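## Task

Arrange the nests so N1 holds plate E10, N2 holds plate E07 and N3 holds plate E01. Every plate must lie flat within its nest's locators, with its well A1 at the nest corner labelled A1. A plate that stays put only because the robot is holding it does not count. Finish by releasing and moving the gripper away.

## Robot and tools

Robot: a single four-axis plate mover. It has a vertical lift, a shoulder, an elbow and a wrist yaw, ending in a two-finger gripper that always stays level and can only turn about vertical. The commanded point, end_effector_position, sits midway between the two rubber pads, 2 to 3 cm behind the fingertips. Fingers point along the gripper's +x and close along its y axis.

Scene: nests form an arc around the base. Going clockwise seen from above: N1, OUT, N2, N3. OUT starts empty and is useful as a parking spot when swapping plates. Plates are told apart only by their ID labels; well A1 is at the plate's cut-off corner. Zoom in on labels to read them.

Frames: the scene frame has its origin on the table top under the arm base, +z up, +y to the left when facing along +x. Result state lines give end_effector_position in metres and end_effector_quat_wxyz in this frame; the printed position can be a little off, more so at long reach. Motion commands, however, are expressed in the gripper's own axes.

execute_actions, argument actions: a list holding one action, one wait, or nothing. An empty list ({"actions": []}) only reports the state. An action is {"rows": [[...]], "steps": n} with 1 to 15 rows and steps up to 15 (default 15), each step lasting 1/30 s; the final row repeats if rows run out. A wait is {"steps": n}, n up to 300, counted from the previous result. Optional pictures (true/false) controls whether camera images come back. A refused call does nothing.

A row is 5 numbers, each in [-1, 1]: dx, dy, dz, rz, opening. The first four are an offset, in gripper axes, from the gripper pose shown in the latest result (before any result in a scene, or for later calls in the same reply, from where the robot is when the action begins). Every row counts from that same pose, not from the row before. Scale: 1.0 equals 0.6 m for dx, dy, dz and 180 degrees for rz; rz is positive turning from +x toward +y. Opening is absolute, not an offset: +1 fully open (0.140 m), -1 closed, which still leaves 0.066 m between pads. Closing fully takes about 0.6 s. All-zero offsets are not a pause; they pull the hand back to the reference pose.

Each step the commanded pose is clipped to within 70 mm and 16 degrees of the measured pose, so a far target may take several actions; after an action the arm continues only to the last clipped pose. Check the result and send the remainder.

move: target is one 5-number row, same layout, frame, scale and offset reference as above. speed is the top path speed in m/s, 0.002 to 0.5 (default 0.25); turning is capped at twice that in rad/s. The path is straight, lasts 0.5 to 10 s, and is cut at 10 s. It does not avoid obstacles, the hand can lag or overshoot the speed. The opening is sent as the move starts. The result adds a move: line: done (settled near target), off_target, moving, held or fault, plus distance to target and limits (paced = pose clipped; held = a check blocked some steps, after which the arm may rush).

wait: seconds, 0 to 10; the robot gets nothing new.

zoom_image: camera (cam_head_left, cam_head_right, cam_high, cam_low, cam_wrist) and region [x0, y0, x1, y1] in pixels from the top-left, at most 504 by 504.

finished_scene: scene is the number of the current scene. Irreversible; the result tells whether the goal was met and the next task appears.

Result lines: Joint positions gives lift (m, 0 to 0.55), shoulder (-2 to 2), elbow (-2.8 to 2.8), wrist yaw (-12.566 to 12.566 rad), then pad gap (m). Keep the elbow more than 0.4 rad away from 0 or the arm can fold and fault. grip_measured is the finger opening on the command scale; readings may be off by about 1 mm throughout a scene. To hold a plate, command about 0.04 below grip_measured; less grips more gently. Pads push up to roughly 18 N; a fast close squeezes harder. "pose unreachable" and HELD mark steps the clearance check changed or blocked. "Hand target" shows where the controller is driving. MOTOR HOT appears from 85 °C; at 100 °C brakes engage (OVER-TEMPERATURE FAULT), so don't hold loads longer than needed.

Camera images come in the order cam_head_left, cam_head_right, cam_high, cam_low, cam_wrist, each 504x504; calibration data was given with the session.

Avoid: knocking anything off the table, dropping plates from more than a few millimetres, fast or hard contact, and pushing past a contact point (it presses harder). Contact torque at a joint's load limit (lift 54.6 N, shoulder 8.19 N m, elbow 4.09 N m, wrist yaw 1.36 N m, including held weight) stops the arm for 10 s. Loose objects may occasionally get nudged, so recheck. Offsets repeated against a firm surface don't dig deeper, but against something yielding they do. At the end, open, release every plate and lift clear.

Each tool is called after "Emit:" as name([rows], argument=value, ...), one row to a line, values as JSON.

## Session

Emit:
execute_actions(actions=[])

Scene clock: 0.00 s of 12600.00 s.
end_effector_position=(+0.6987, +0.1012, +0.3796) grip_measured=+1.00 end_effector_quat_wxyz=(+0.905, +0.000, +0.000, -0.425)
Joint positions: [ 0.375  0.803  2.37  -4.051  0.14 ]
Motor temperatures (°C, as the motors report them): [21 18 17 19]
Hand target: +0.699, +0.101, +0.380; +0.905, +0.000, +0.000, -0.425

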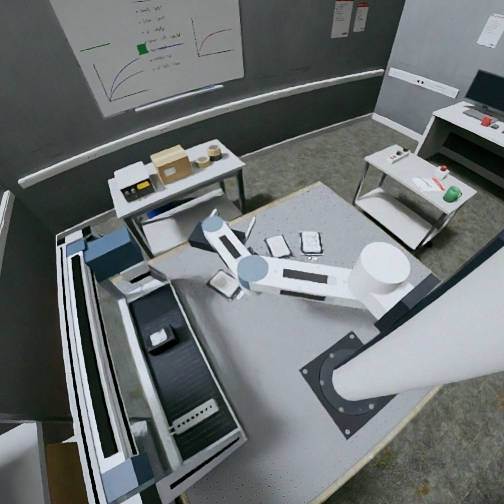

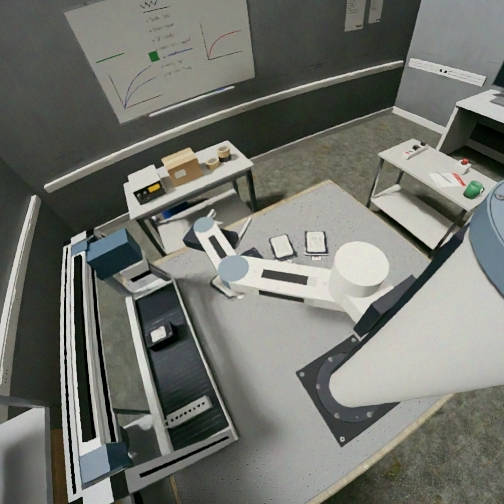

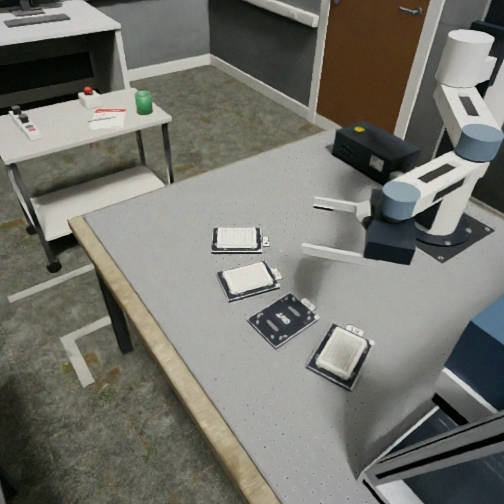

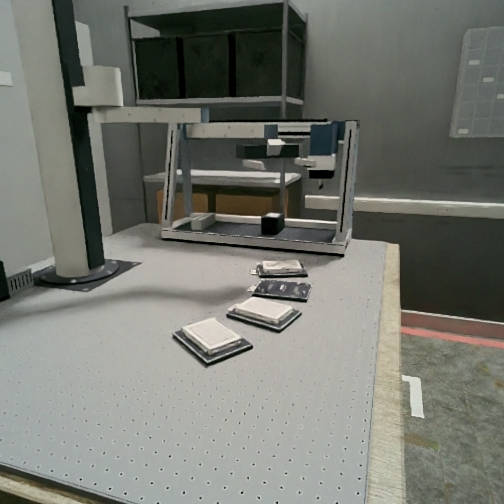

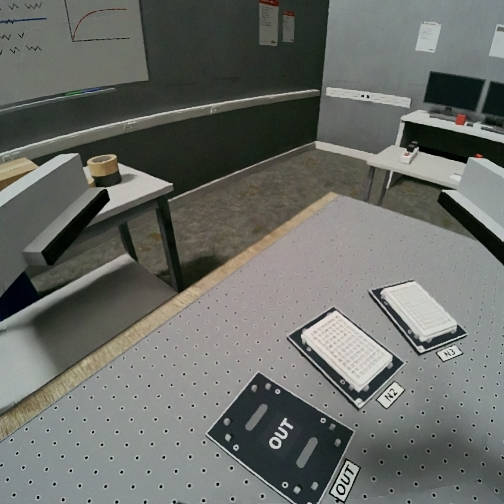

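Emit:
zoom_image(camera="cam_high", region=[190, 210, 390, 400])

Emit:
zoom_image(camera="cam_wrist", region=[200, 270, 480, 504])

Emit:
zoom_image(camera="cam_low", region=[160, 250, 330, 380])

Region (190, 210, 390, 400) of cam_high's 504x504 image, scaled by 2.520, with more detail than that image has; it fills the top 479 rows of this view, and the rest is white.

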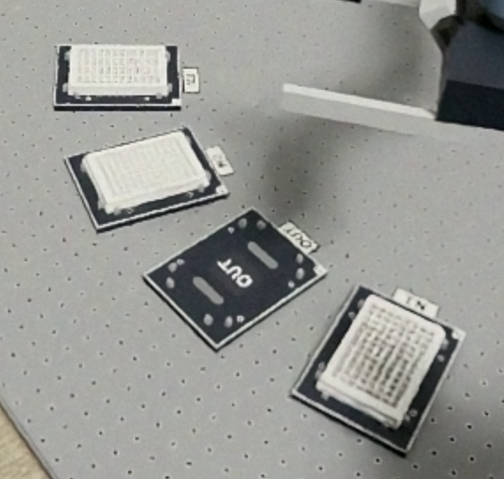

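Region (200, 270, 480, 504) of cam_wrist's 504x504 image, scaled by 1.800, with more detail than that image has; it fills the top 421 rows of this view, and the rest is white.

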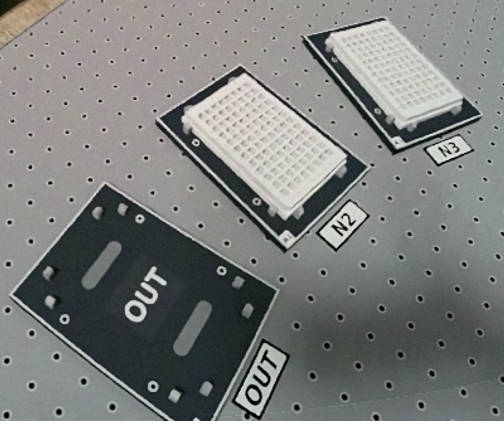

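Region (160, 250, 330, 380) of cam_low's 504x504 image, scaled by 2.965, with more detail than that image has; it fills the top 385 rows of this view, and the rest is white.

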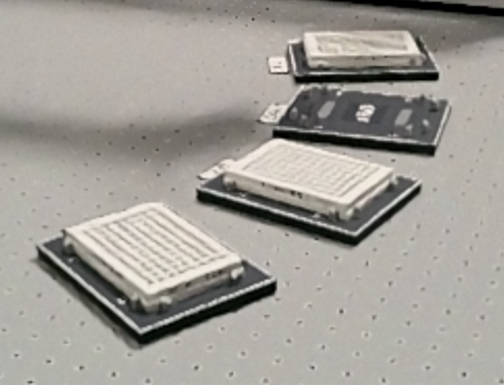

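Emit:
zoom_image(camera="cam_low", region=[190, 300, 290, 365])

Emit:
zoom_image(camera="cam_high", region=[300, 315, 385, 395])

Region (190, 300, 290, 365) of cam_low's 504x504 image, scaled by 5.040, with more detail than that image has; it fills the top 328 rows of this view, and the rest is white.

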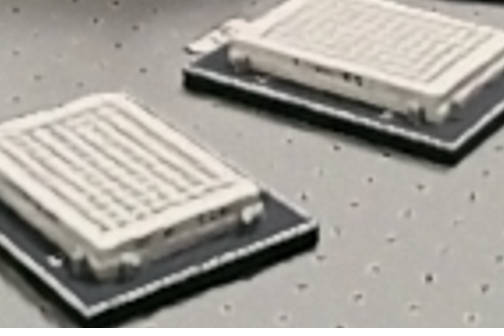

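Region (300, 315, 385, 395) of cam_high's 504x504 image, scaled by 5.929, with more detail than that image has; it fills the top 474 rows of this view, and the rest is white.

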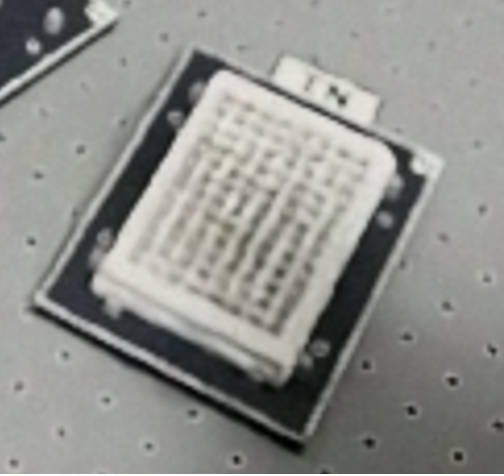

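Emit:
move(target=[0.35,-0.465,-0.433,0.72,1], speed=0.4)

Scene clock: 35.03 s of 12600.00 s.
end_effector_position=(+0.6169, -0.2379, +0.1198) grip_measured=+1.00 end_effector_quat_wxyz=(+0.874, +0.000, +0.000, +0.486)
Joint positions: [ 0.115 -0.612  2.8   -1.173  0.14 ]
Motor temperatures (°C, as the motors report them): [21 18 17 19]
Hand target: +0.617, -0.238, +0.120; +0.874, +0.000, +0.000, +0.486
Off the commanded pose: 0.001 m, 21 deg; orientation clipped at the last step of the last action.
joint sent to its limit — the command would take joint 3 (elbow) past its upper limit, so that joint was sent only as far as its limit.
After step 90, 28.83 s passed at rest.
move: off_target; limits=paced
camera_calibration (this result's frames):
cam_wrist: T_world_to_cam=[[0.848153, -0.529749, 0.00132717, -0.640342], [-0.315548, -0.507217, -0.801973, 0.158185], [0.425517, 0.679777, -0.597359, 0.0662119], [0, 0, 0, 1]] pos_world=[0.564849, -0.303995, 0.167262]

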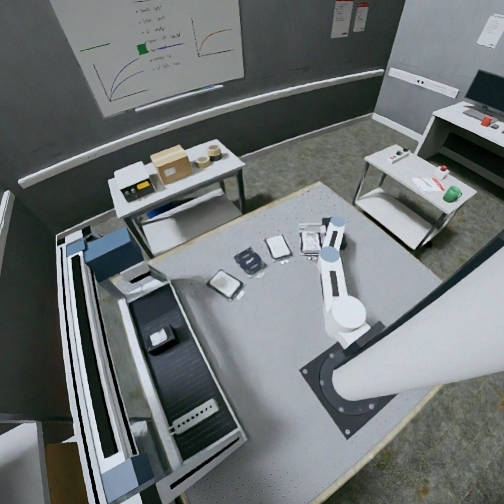

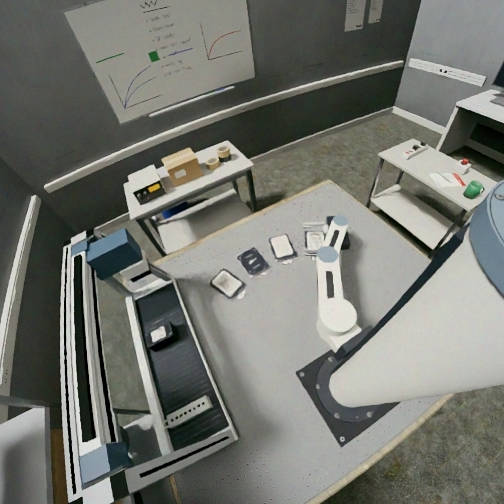

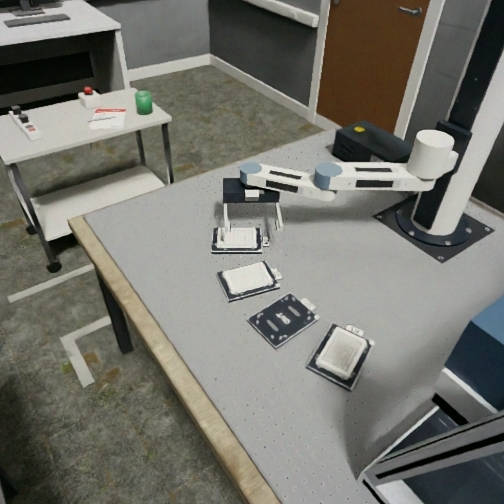

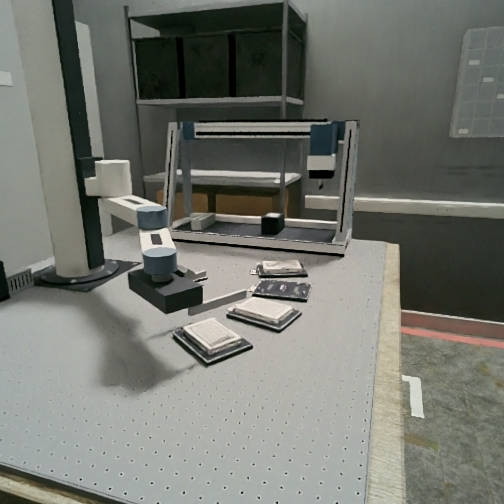

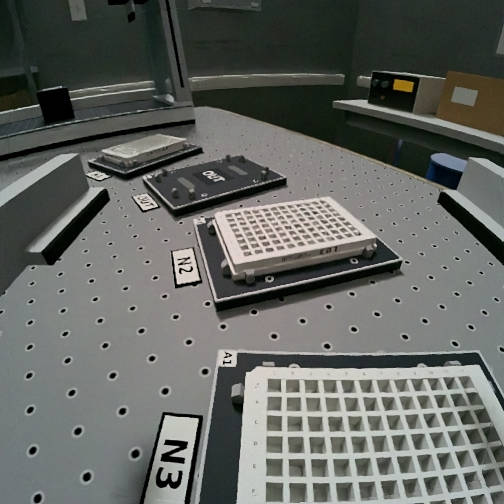

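Emit:
zoom_image(camera="cam_wrist", region=[180, 180, 420, 320])

Emit:
zoom_image(camera="cam_wrist", region=[80, 120, 220, 190])

Emit:
zoom_image(camera="cam_wrist", region=[200, 330, 504, 504])

Region (180, 180, 420, 320) of cam_wrist's 504x504 image, scaled by 2.100, with more detail than that image has; it fills the top 294 rows of this view, and the rest is white.

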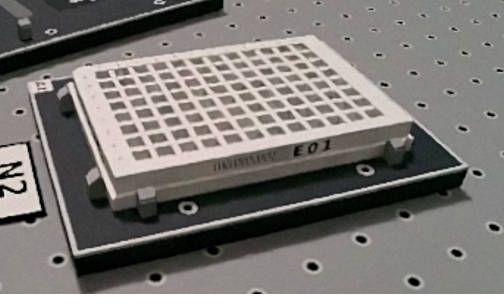

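Region (80, 120, 220, 190) of cam_wrist's 504x504 image, scaled by 3.600, with more detail than that image has.

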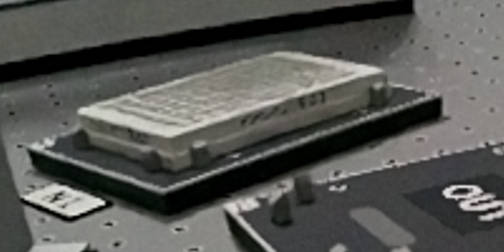

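Region (200, 330, 504, 504) of cam_wrist's 504x504 image, scaled by 1.658, with more detail than that image has; it fills the top 288 rows of this view, and the rest is white.

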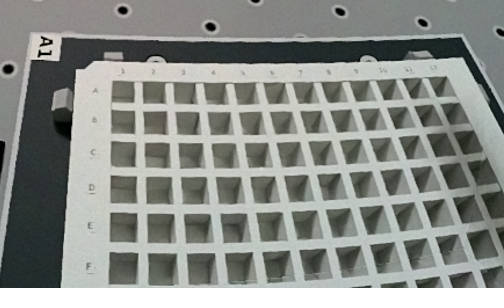

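Emit:
zoom_image(camera="cam_wrist", region=[140, 135, 190, 165])

Region (140, 135, 190, 165) of cam_wrist's 504x504 image, scaled by 10.080, with more detail than that image has; it fills the top 302 rows of this view, and the rest is white.

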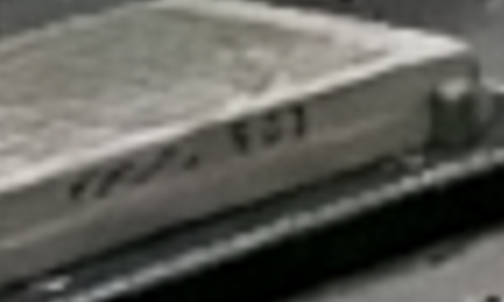

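Emit:
move(target=[-0.141,0.063,-0.07,-0.479,1], speed=0.4)

Scene clock: 56.43 s of 12600.00 s.
end_effector_position=(+0.5402, -0.2896, +0.0778) grip_measured=+1.00 end_effector_quat_wxyz=(+0.970, +0.000, +0.000, -0.243)
Joint positions: [ 0.073  0.048  1.364 -1.902  0.14 ]
Motor temperatures (°C, as the motors report them): [21 18 17 19]
Hand target: +0.540, -0.290, +0.078; +0.970, +0.000, +0.000, -0.243
Off the commanded pose: 0.000 m, 0 deg.
After step 90, 16.13 s passed at rest.
move: done
camera_calibration (this result's frames):
cam_wrist: T_world_to_cam=[[-0.472254, -0.881462, 0.00132717, 0.00884337], [-0.527053, 0.281167, -0.801973, 0.416649], [0.706535, -0.379434, -0.597359, -0.34966], [0, 0, 0, 1]] pos_world=[0.47082, -0.242026, 0.125257]

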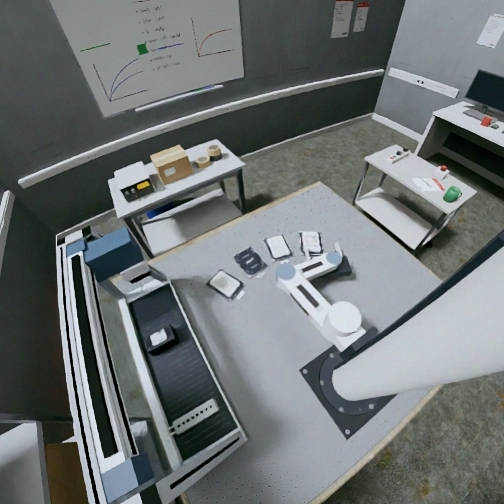

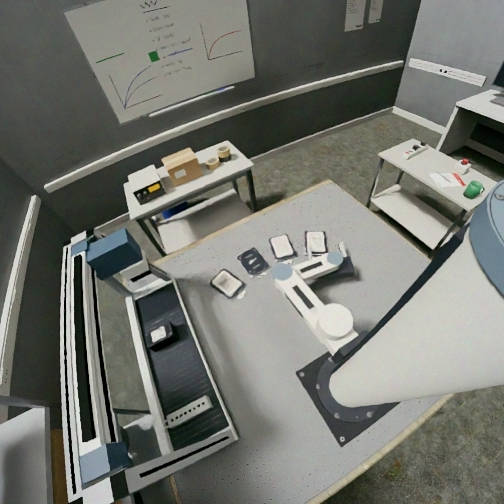

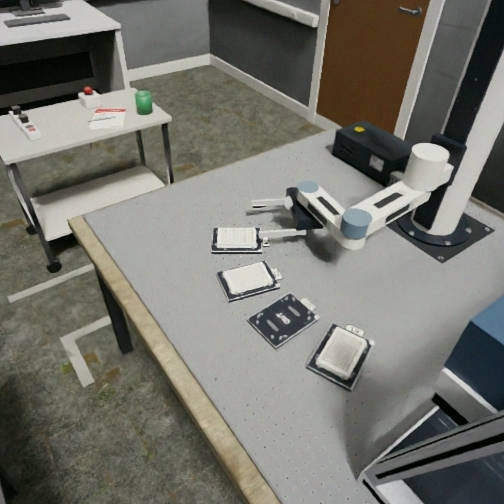

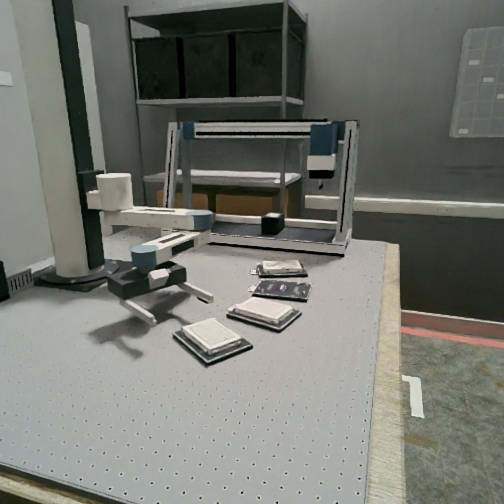

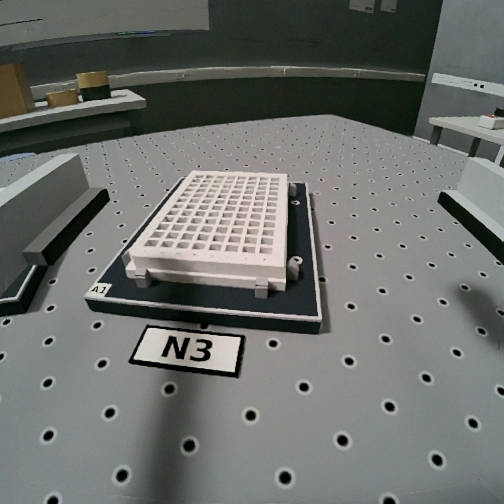

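Emit:
move(target=[0.164,0.046,-0.03,-0.0306,0.3], speed=0.3)

Emit:
zoom_image(camera="cam_low", region=[130, 270, 290, 380])

Scene clock: 67.97 s of 12600.00 s.
end_effector_position=(+0.6401, -0.3115, +0.0597) grip_measured=+0.30 end_effector_quat_wxyz=(+0.957, +0.000, +0.000, -0.289)
Joint positions: [ 0.055 -0.015  1.875 -2.446  0.114]
Motor temperatures (°C, as the motors report them): [21 18 17 19]
Hand target: +0.640, -0.312, +0.060; +0.957, +0.000, +0.000, -0.289
Off the commanded pose: 0.000 m, 0 deg.
After step 90, 7.73 s passed at rest.
move: done
camera_calibration (this result's frames):
cam_wrist: T_world_to_cam=[[-0.554274, -0.832333, 0.00132717, 0.104466], [-0.497793, 0.330215, -0.801973, 0.457568], [0.66707, -0.445173, -0.597359, -0.434562], [0, 0, 0, 1]] pos_world=[0.57556, -0.257601, 0.107229]

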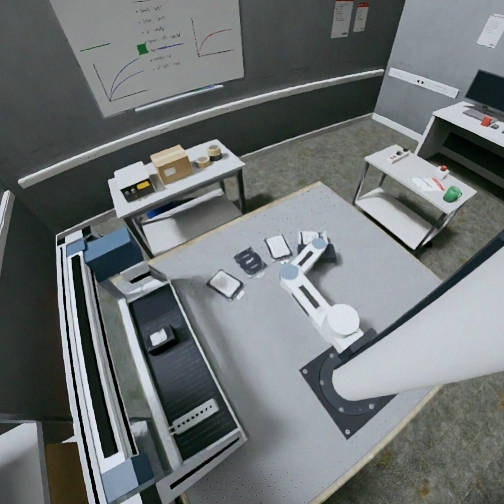

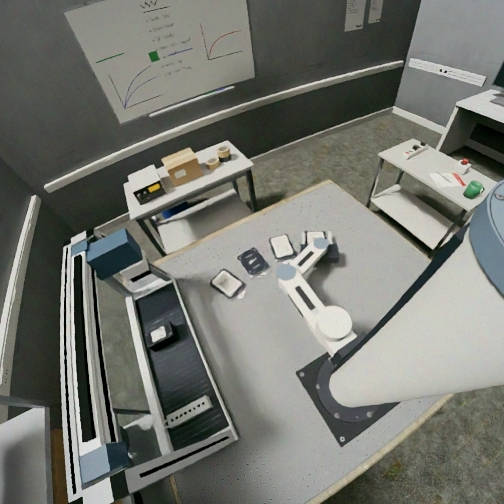

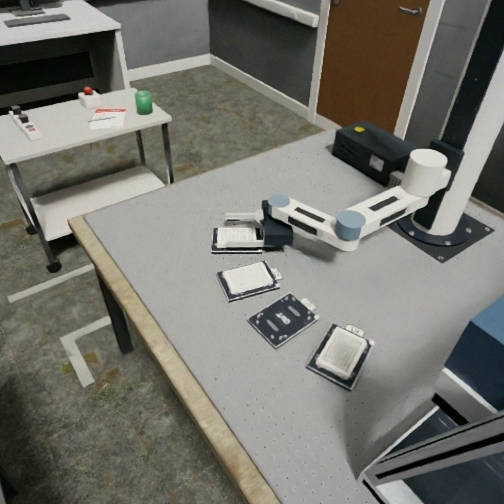

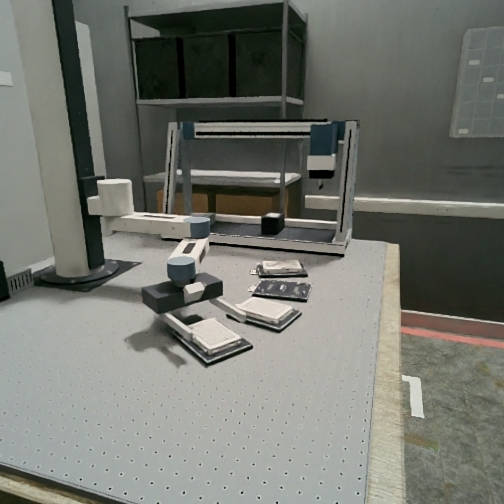

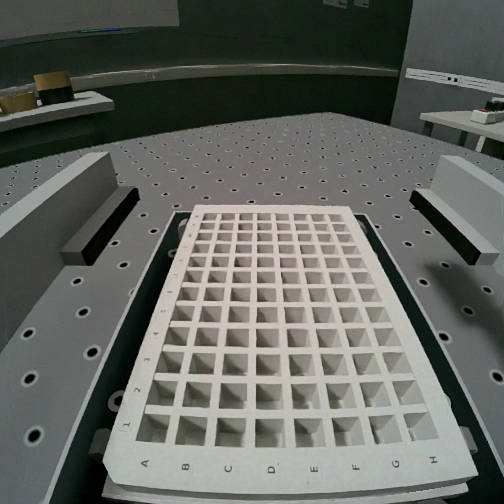

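Region (130, 270, 290, 380) of cam_low's 504x504 image, scaled by 3.150, with more detail than that image has; it fills the top 346 rows of this view, and the rest is white.

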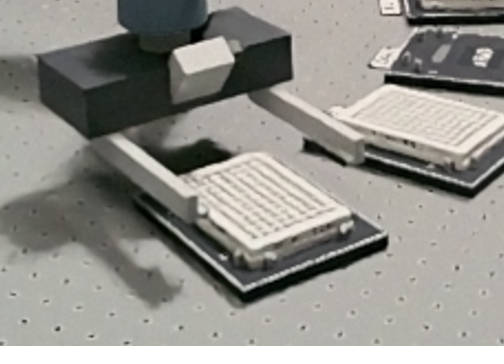

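Emit:
move(target=[-0.008,-0.001,-0.05,-0.004,0.0], speed=0.1)

Emit:
zoom_image(camera="cam_low", region=[150, 290, 270, 375])

Scene clock: 75.63 s of 12600.00 s.
end_effector_position=(+0.6357, -0.3094, +0.0297) grip_measured=+0.00 end_effector_quat_wxyz=(+0.955, +0.000, +0.000, -0.295)
Joint positions: [ 0.025  0.002  1.844 -2.444  0.103]
Motor temperatures (°C, as the motors report them): [21 18 17 19]
Hand target: +0.636, -0.309, +0.030; +0.956, +0.000, +0.000, -0.295
Off the commanded pose: 0.000 m, 0 deg.
After step 90, 3.97 s passed at rest.
move: done
camera_calibration (this result's frames):
cam_wrist: T_world_to_cam=[[-0.564935, -0.825134, 0.00132717, 0.11284], [-0.493504, 0.336592, -0.801973, 0.429866], [0.661288, -0.453718, -0.597359, -0.447641], [0, 0, 0, 1]] pos_world=[0.571907, -0.254684, 0.0771883]

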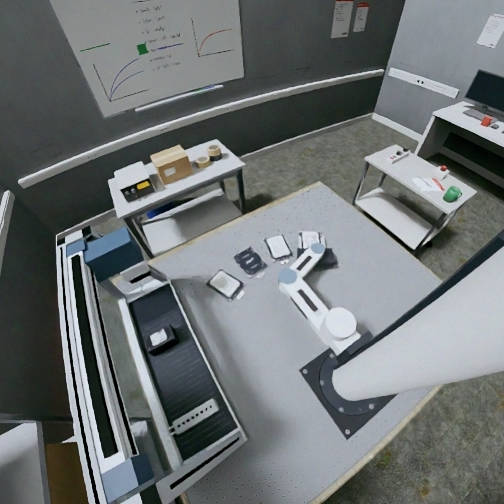

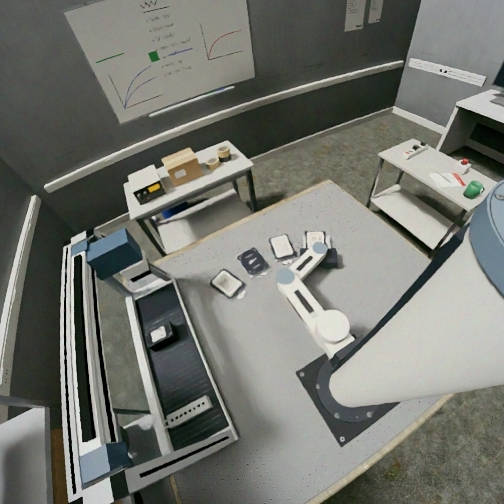

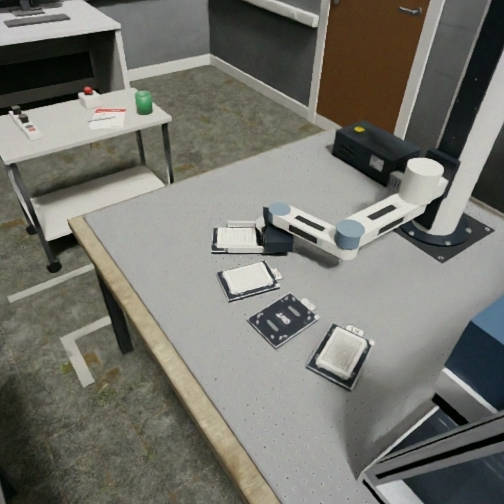

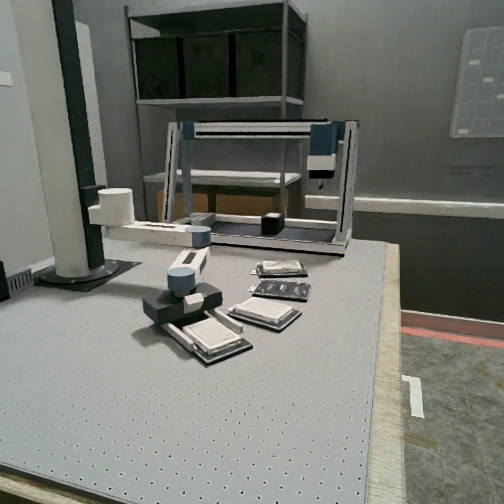

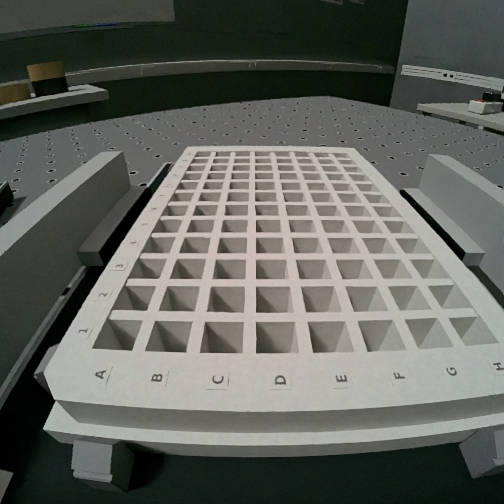

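Region (150, 290, 270, 375) of cam_low's 504x504 image, scaled by 4.200, with more detail than that image has; it fills the top 357 rows of this view, and the rest is white.

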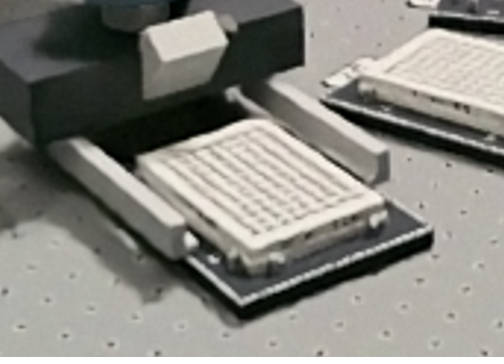

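Emit:
move(target=[0,0,0,0,-0.58])

Scene clock: 84.27 s of 12600.00 s.
end_effector_position=(+0.6361, -0.3091, +0.0297) grip_measured=-0.46 end_effector_quat_wxyz=(+0.956, +0.000, +0.000, -0.294)
Joint positions: [ 0.025  0.002  1.844 -2.444  0.086]
Motor temperatures (°C, as the motors report them): [21 18 17 19]
Hand target: +0.636, -0.309, +0.030; +0.955, +0.000, +0.000, -0.295
Off the commanded pose: 0.001 m, 0 deg.
After step 90, 4.93 s passed at rest.
move: done
camera_calibration (this result's frames):
cam_wrist: T_world_to_cam=[[-0.563446, -0.826152, 0.00132717, 0.1121], [-0.49411, 0.335701, -0.801973, 0.430026], [0.662106, -0.452524, -0.597359, -0.447856], [0, 0, 0, 1]] pos_world=[0.57217, -0.254414, 0.0771894]

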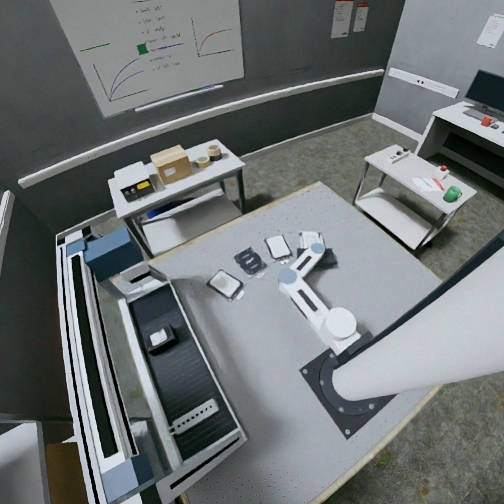

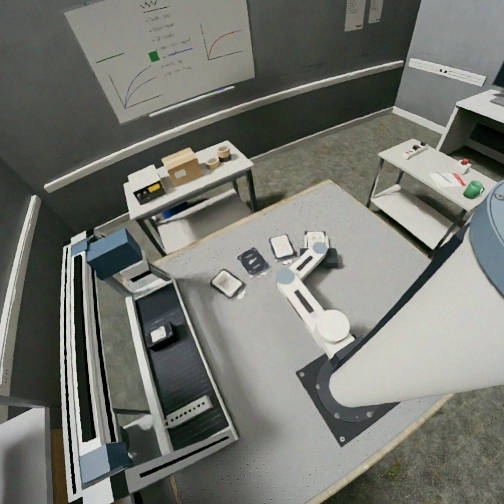

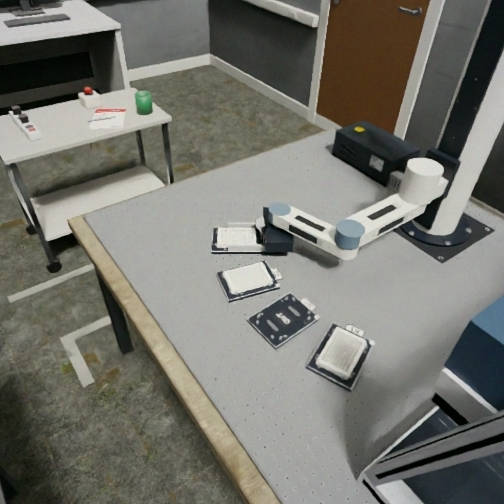

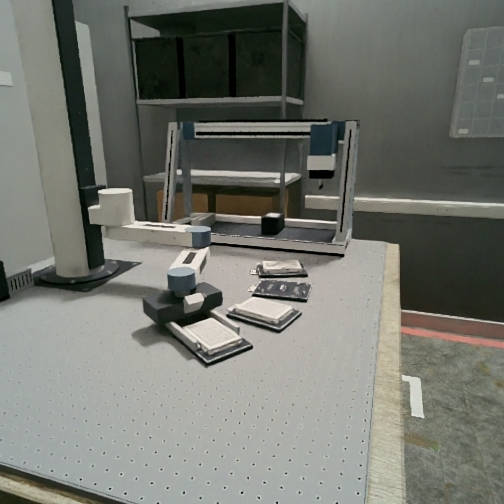

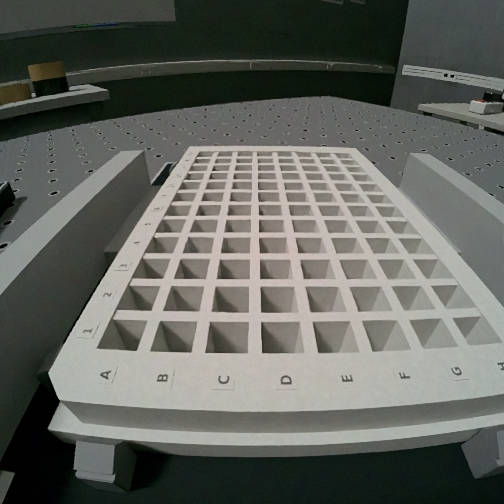

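Emit:
move(target=[0,0,0.04,0,-0.51], speed=0.05)

Emit:
zoom_image(camera="cam_low", region=[150, 290, 270, 375])

Scene clock: 89.07 s of 12600.00 s.
end_effector_position=(+0.6362, -0.3090, +0.0537) grip_measured=-0.46 end_effector_quat_wxyz=(+0.956, +0.000, +0.000, -0.294)
Joint positions: [ 0.049  0.002  1.844 -2.444  0.086]
Motor temperatures (°C, as the motors report them): [21 18 17 19]
Hand target: +0.636, -0.309, +0.054; +0.956, +0.000, +0.000, -0.294
Off the commanded pose: 0.000 m, 0 deg.
After step 90, 1.07 s passed at rest.
move: done
camera_calibration (this result's frames):
cam_wrist: T_world_to_cam=[[-0.563287, -0.826261, 0.00132717, 0.112025], [-0.494175, 0.335606, -0.801973, 0.449312], [0.662193, -0.452396, -0.597359, -0.433525], [0, 0, 0, 1]] pos_world=[0.572218, -0.254355, 0.101217]

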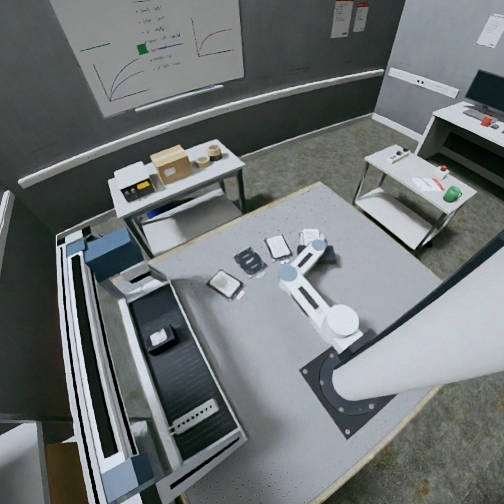

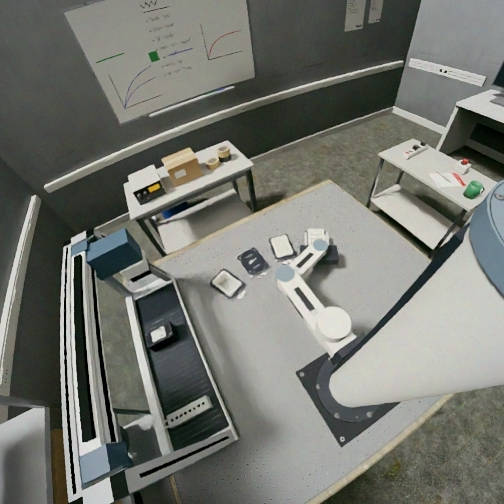

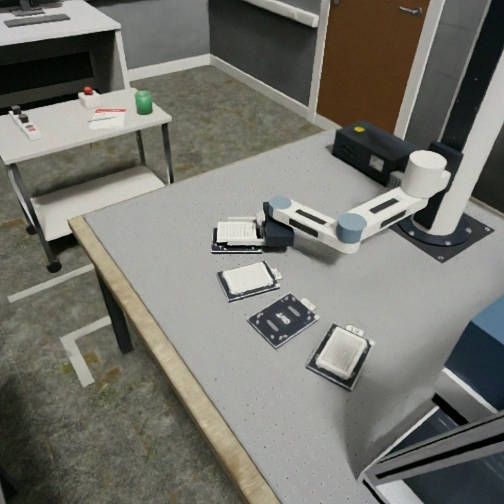

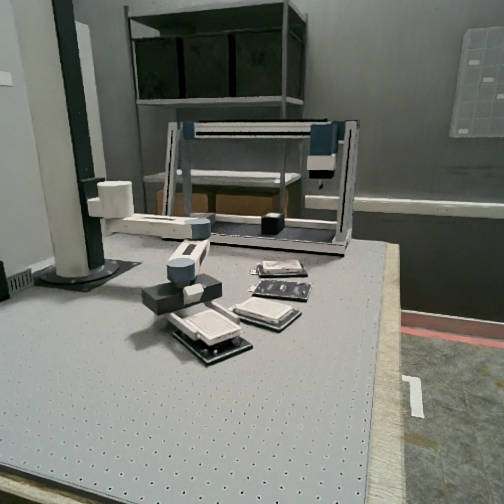

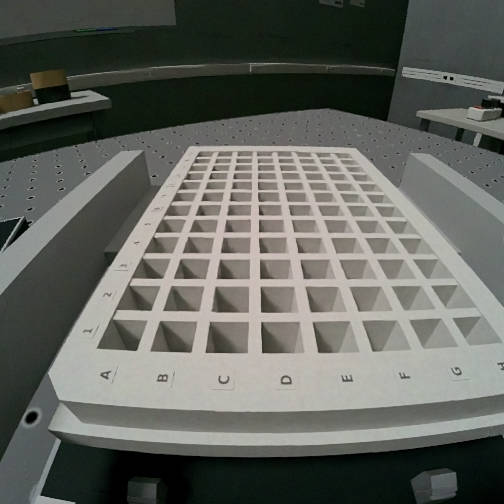

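Region (150, 290, 270, 375) of cam_low's 504x504 image, scaled by 4.200, with more detail than that image has; it fills the top 357 rows of this view, and the rest is white.

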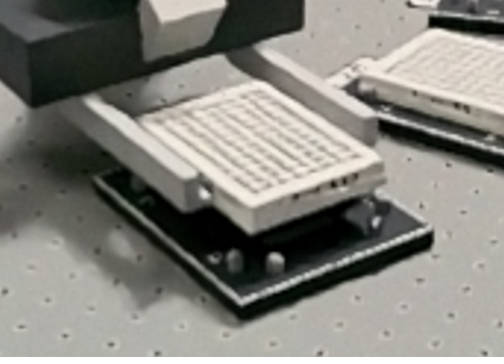

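Emit:
move(target=[-0.2095,0.557,0,0.212,-0.51], speed=0.25)

Emit:
zoom_image(camera="cam_high", region=[230, 265, 350, 360])

Scene clock: 108.30 s of 12600.00 s.
end_effector_position=(+0.7202, +0.0382, +0.0537) grip_measured=-0.46 end_effector_quat_wxyz=(+0.999, +0.000, +0.000, +0.035)
Joint positions: [ 0.049  0.684  1.79  -2.405  0.086]
Motor temperatures (°C, as the motors report them): [21 18 17 19]
Hand target: +0.720, +0.038, +0.054; +0.999, +0.000, +0.000, +0.035
Off the commanded pose: 0.000 m, 0 deg.
After step 90, 14.47 s passed at rest.
move: done
camera_calibration (this result's frames):
cam_wrist: T_world_to_cam=[[0.0682305, -0.997669, 0.00132717, -0.00202549], [-0.595895, -0.0418201, -0.801973, 0.461996], [0.800159, 0.0539282, -0.597359, -0.450816], [0, 0, 0, 1]] pos_world=[0.636164, 0.0416116, 0.101212]

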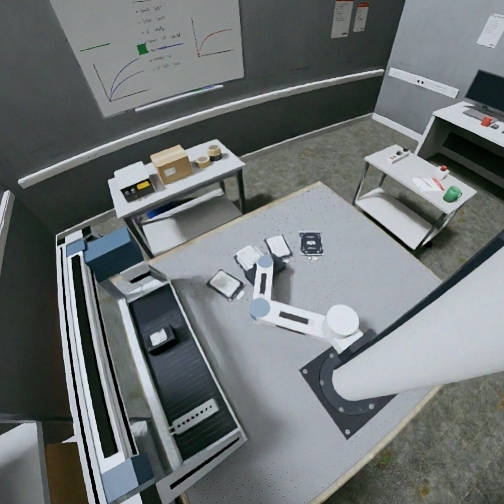

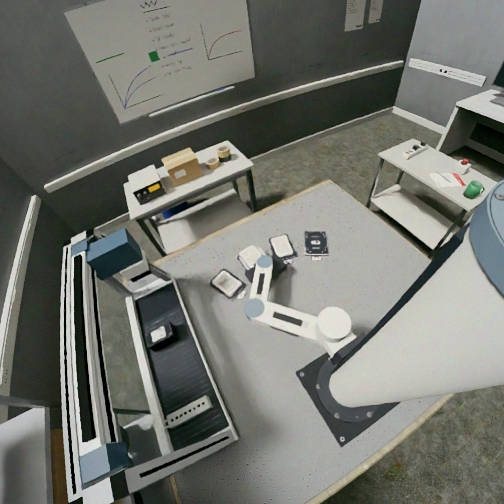

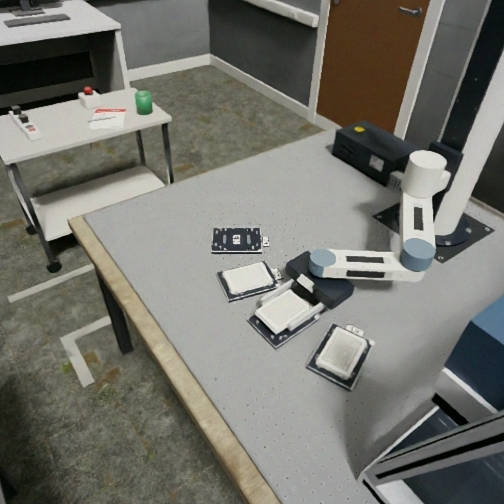

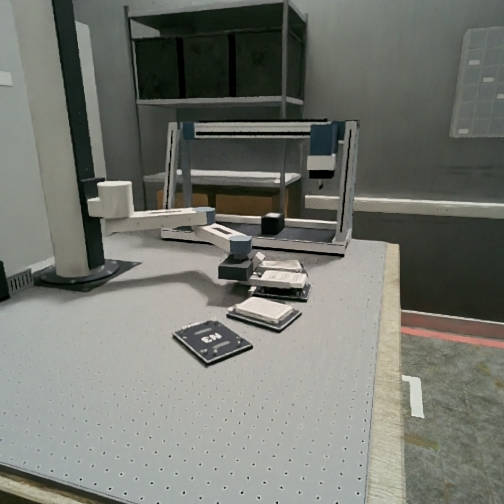

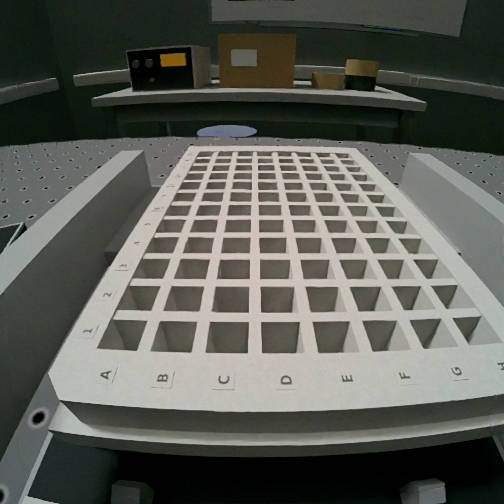

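Region (230, 265, 350, 360) of cam_high's 504x504 image, scaled by 4.200, with more detail than that image has; it fills the top 399 rows of this view, and the rest is white.

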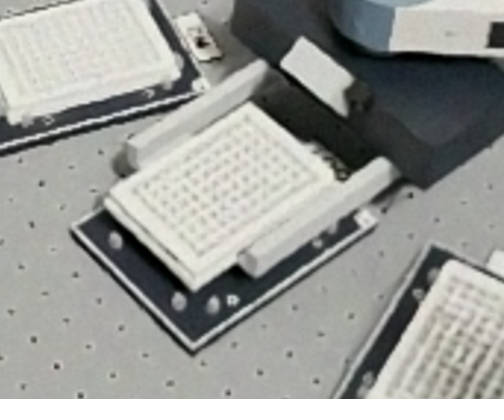

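Emit:
move(target=[-0.002,0.003,0,-0.0055,-0.51], speed=0.1)

Emit:
zoom_image(camera="cam_wrist", region=[0, 380, 504, 504])

Scene clock: 115.60 s of 12600.00 s.
end_effector_position=(+0.7189, +0.0400, +0.0537) grip_measured=-0.46 end_effector_quat_wxyz=(+1.000, +0.000, +0.000, +0.026)
Joint positions: [ 0.049  0.698  1.783 -2.428  0.086]
Motor temperatures (°C, as the motors report them): [21 18 17 19]
Hand target: +0.719, +0.040, +0.054; +1.000, +0.000, +0.000, +0.026
Off the commanded pose: 0.000 m, 0 deg.
After step 90, 3.60 s passed at rest.
move: done
camera_calibration (this result's frames):
cam_wrist: T_world_to_cam=[[0.0513266, -0.998681, 0.00132717, 0.0120002], [-0.596518, -0.0317234, -0.801973, 0.461339], [0.800957, 0.0403708, -0.597359, -0.449903], [0, 0, 0, 1]] pos_world=[0.634934, 0.0447826, 0.101212]

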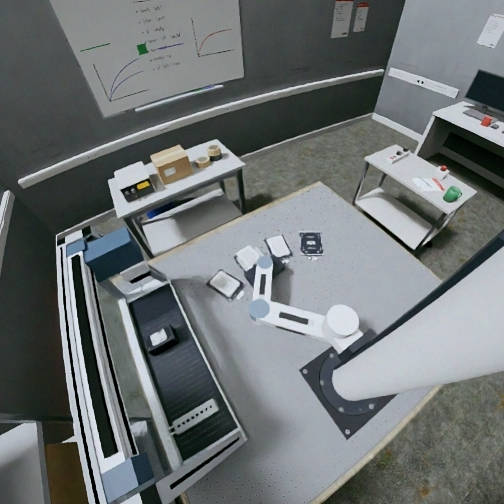

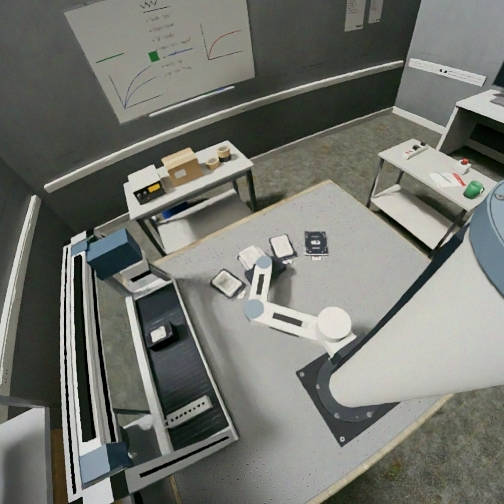

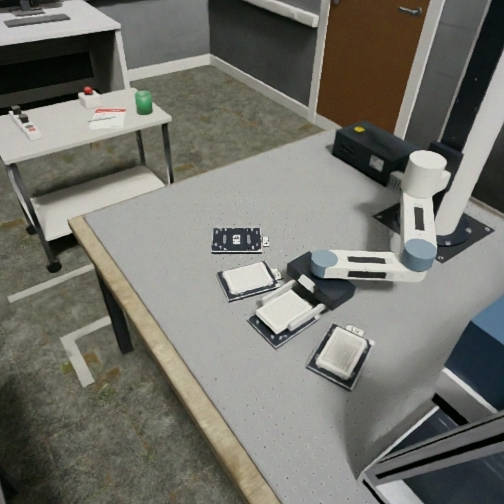

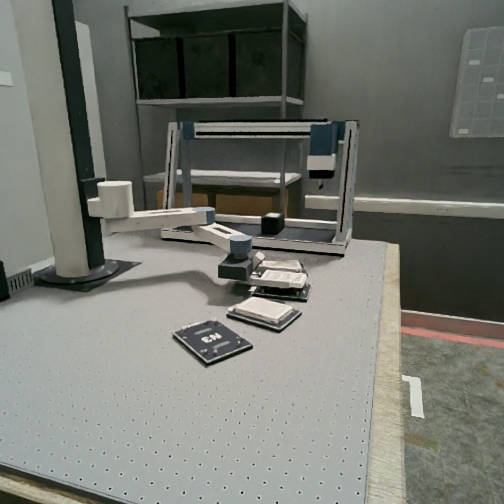

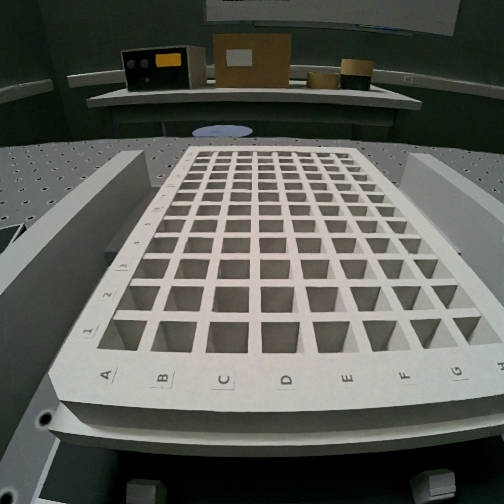

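Region (0, 380, 504, 504) of cam_wrist's 504x504 image, scaled by 1.000; it fills the top 124 rows of this view, and the rest is white.

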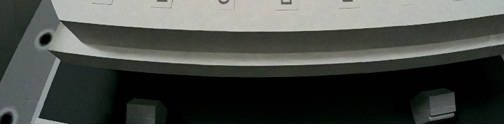

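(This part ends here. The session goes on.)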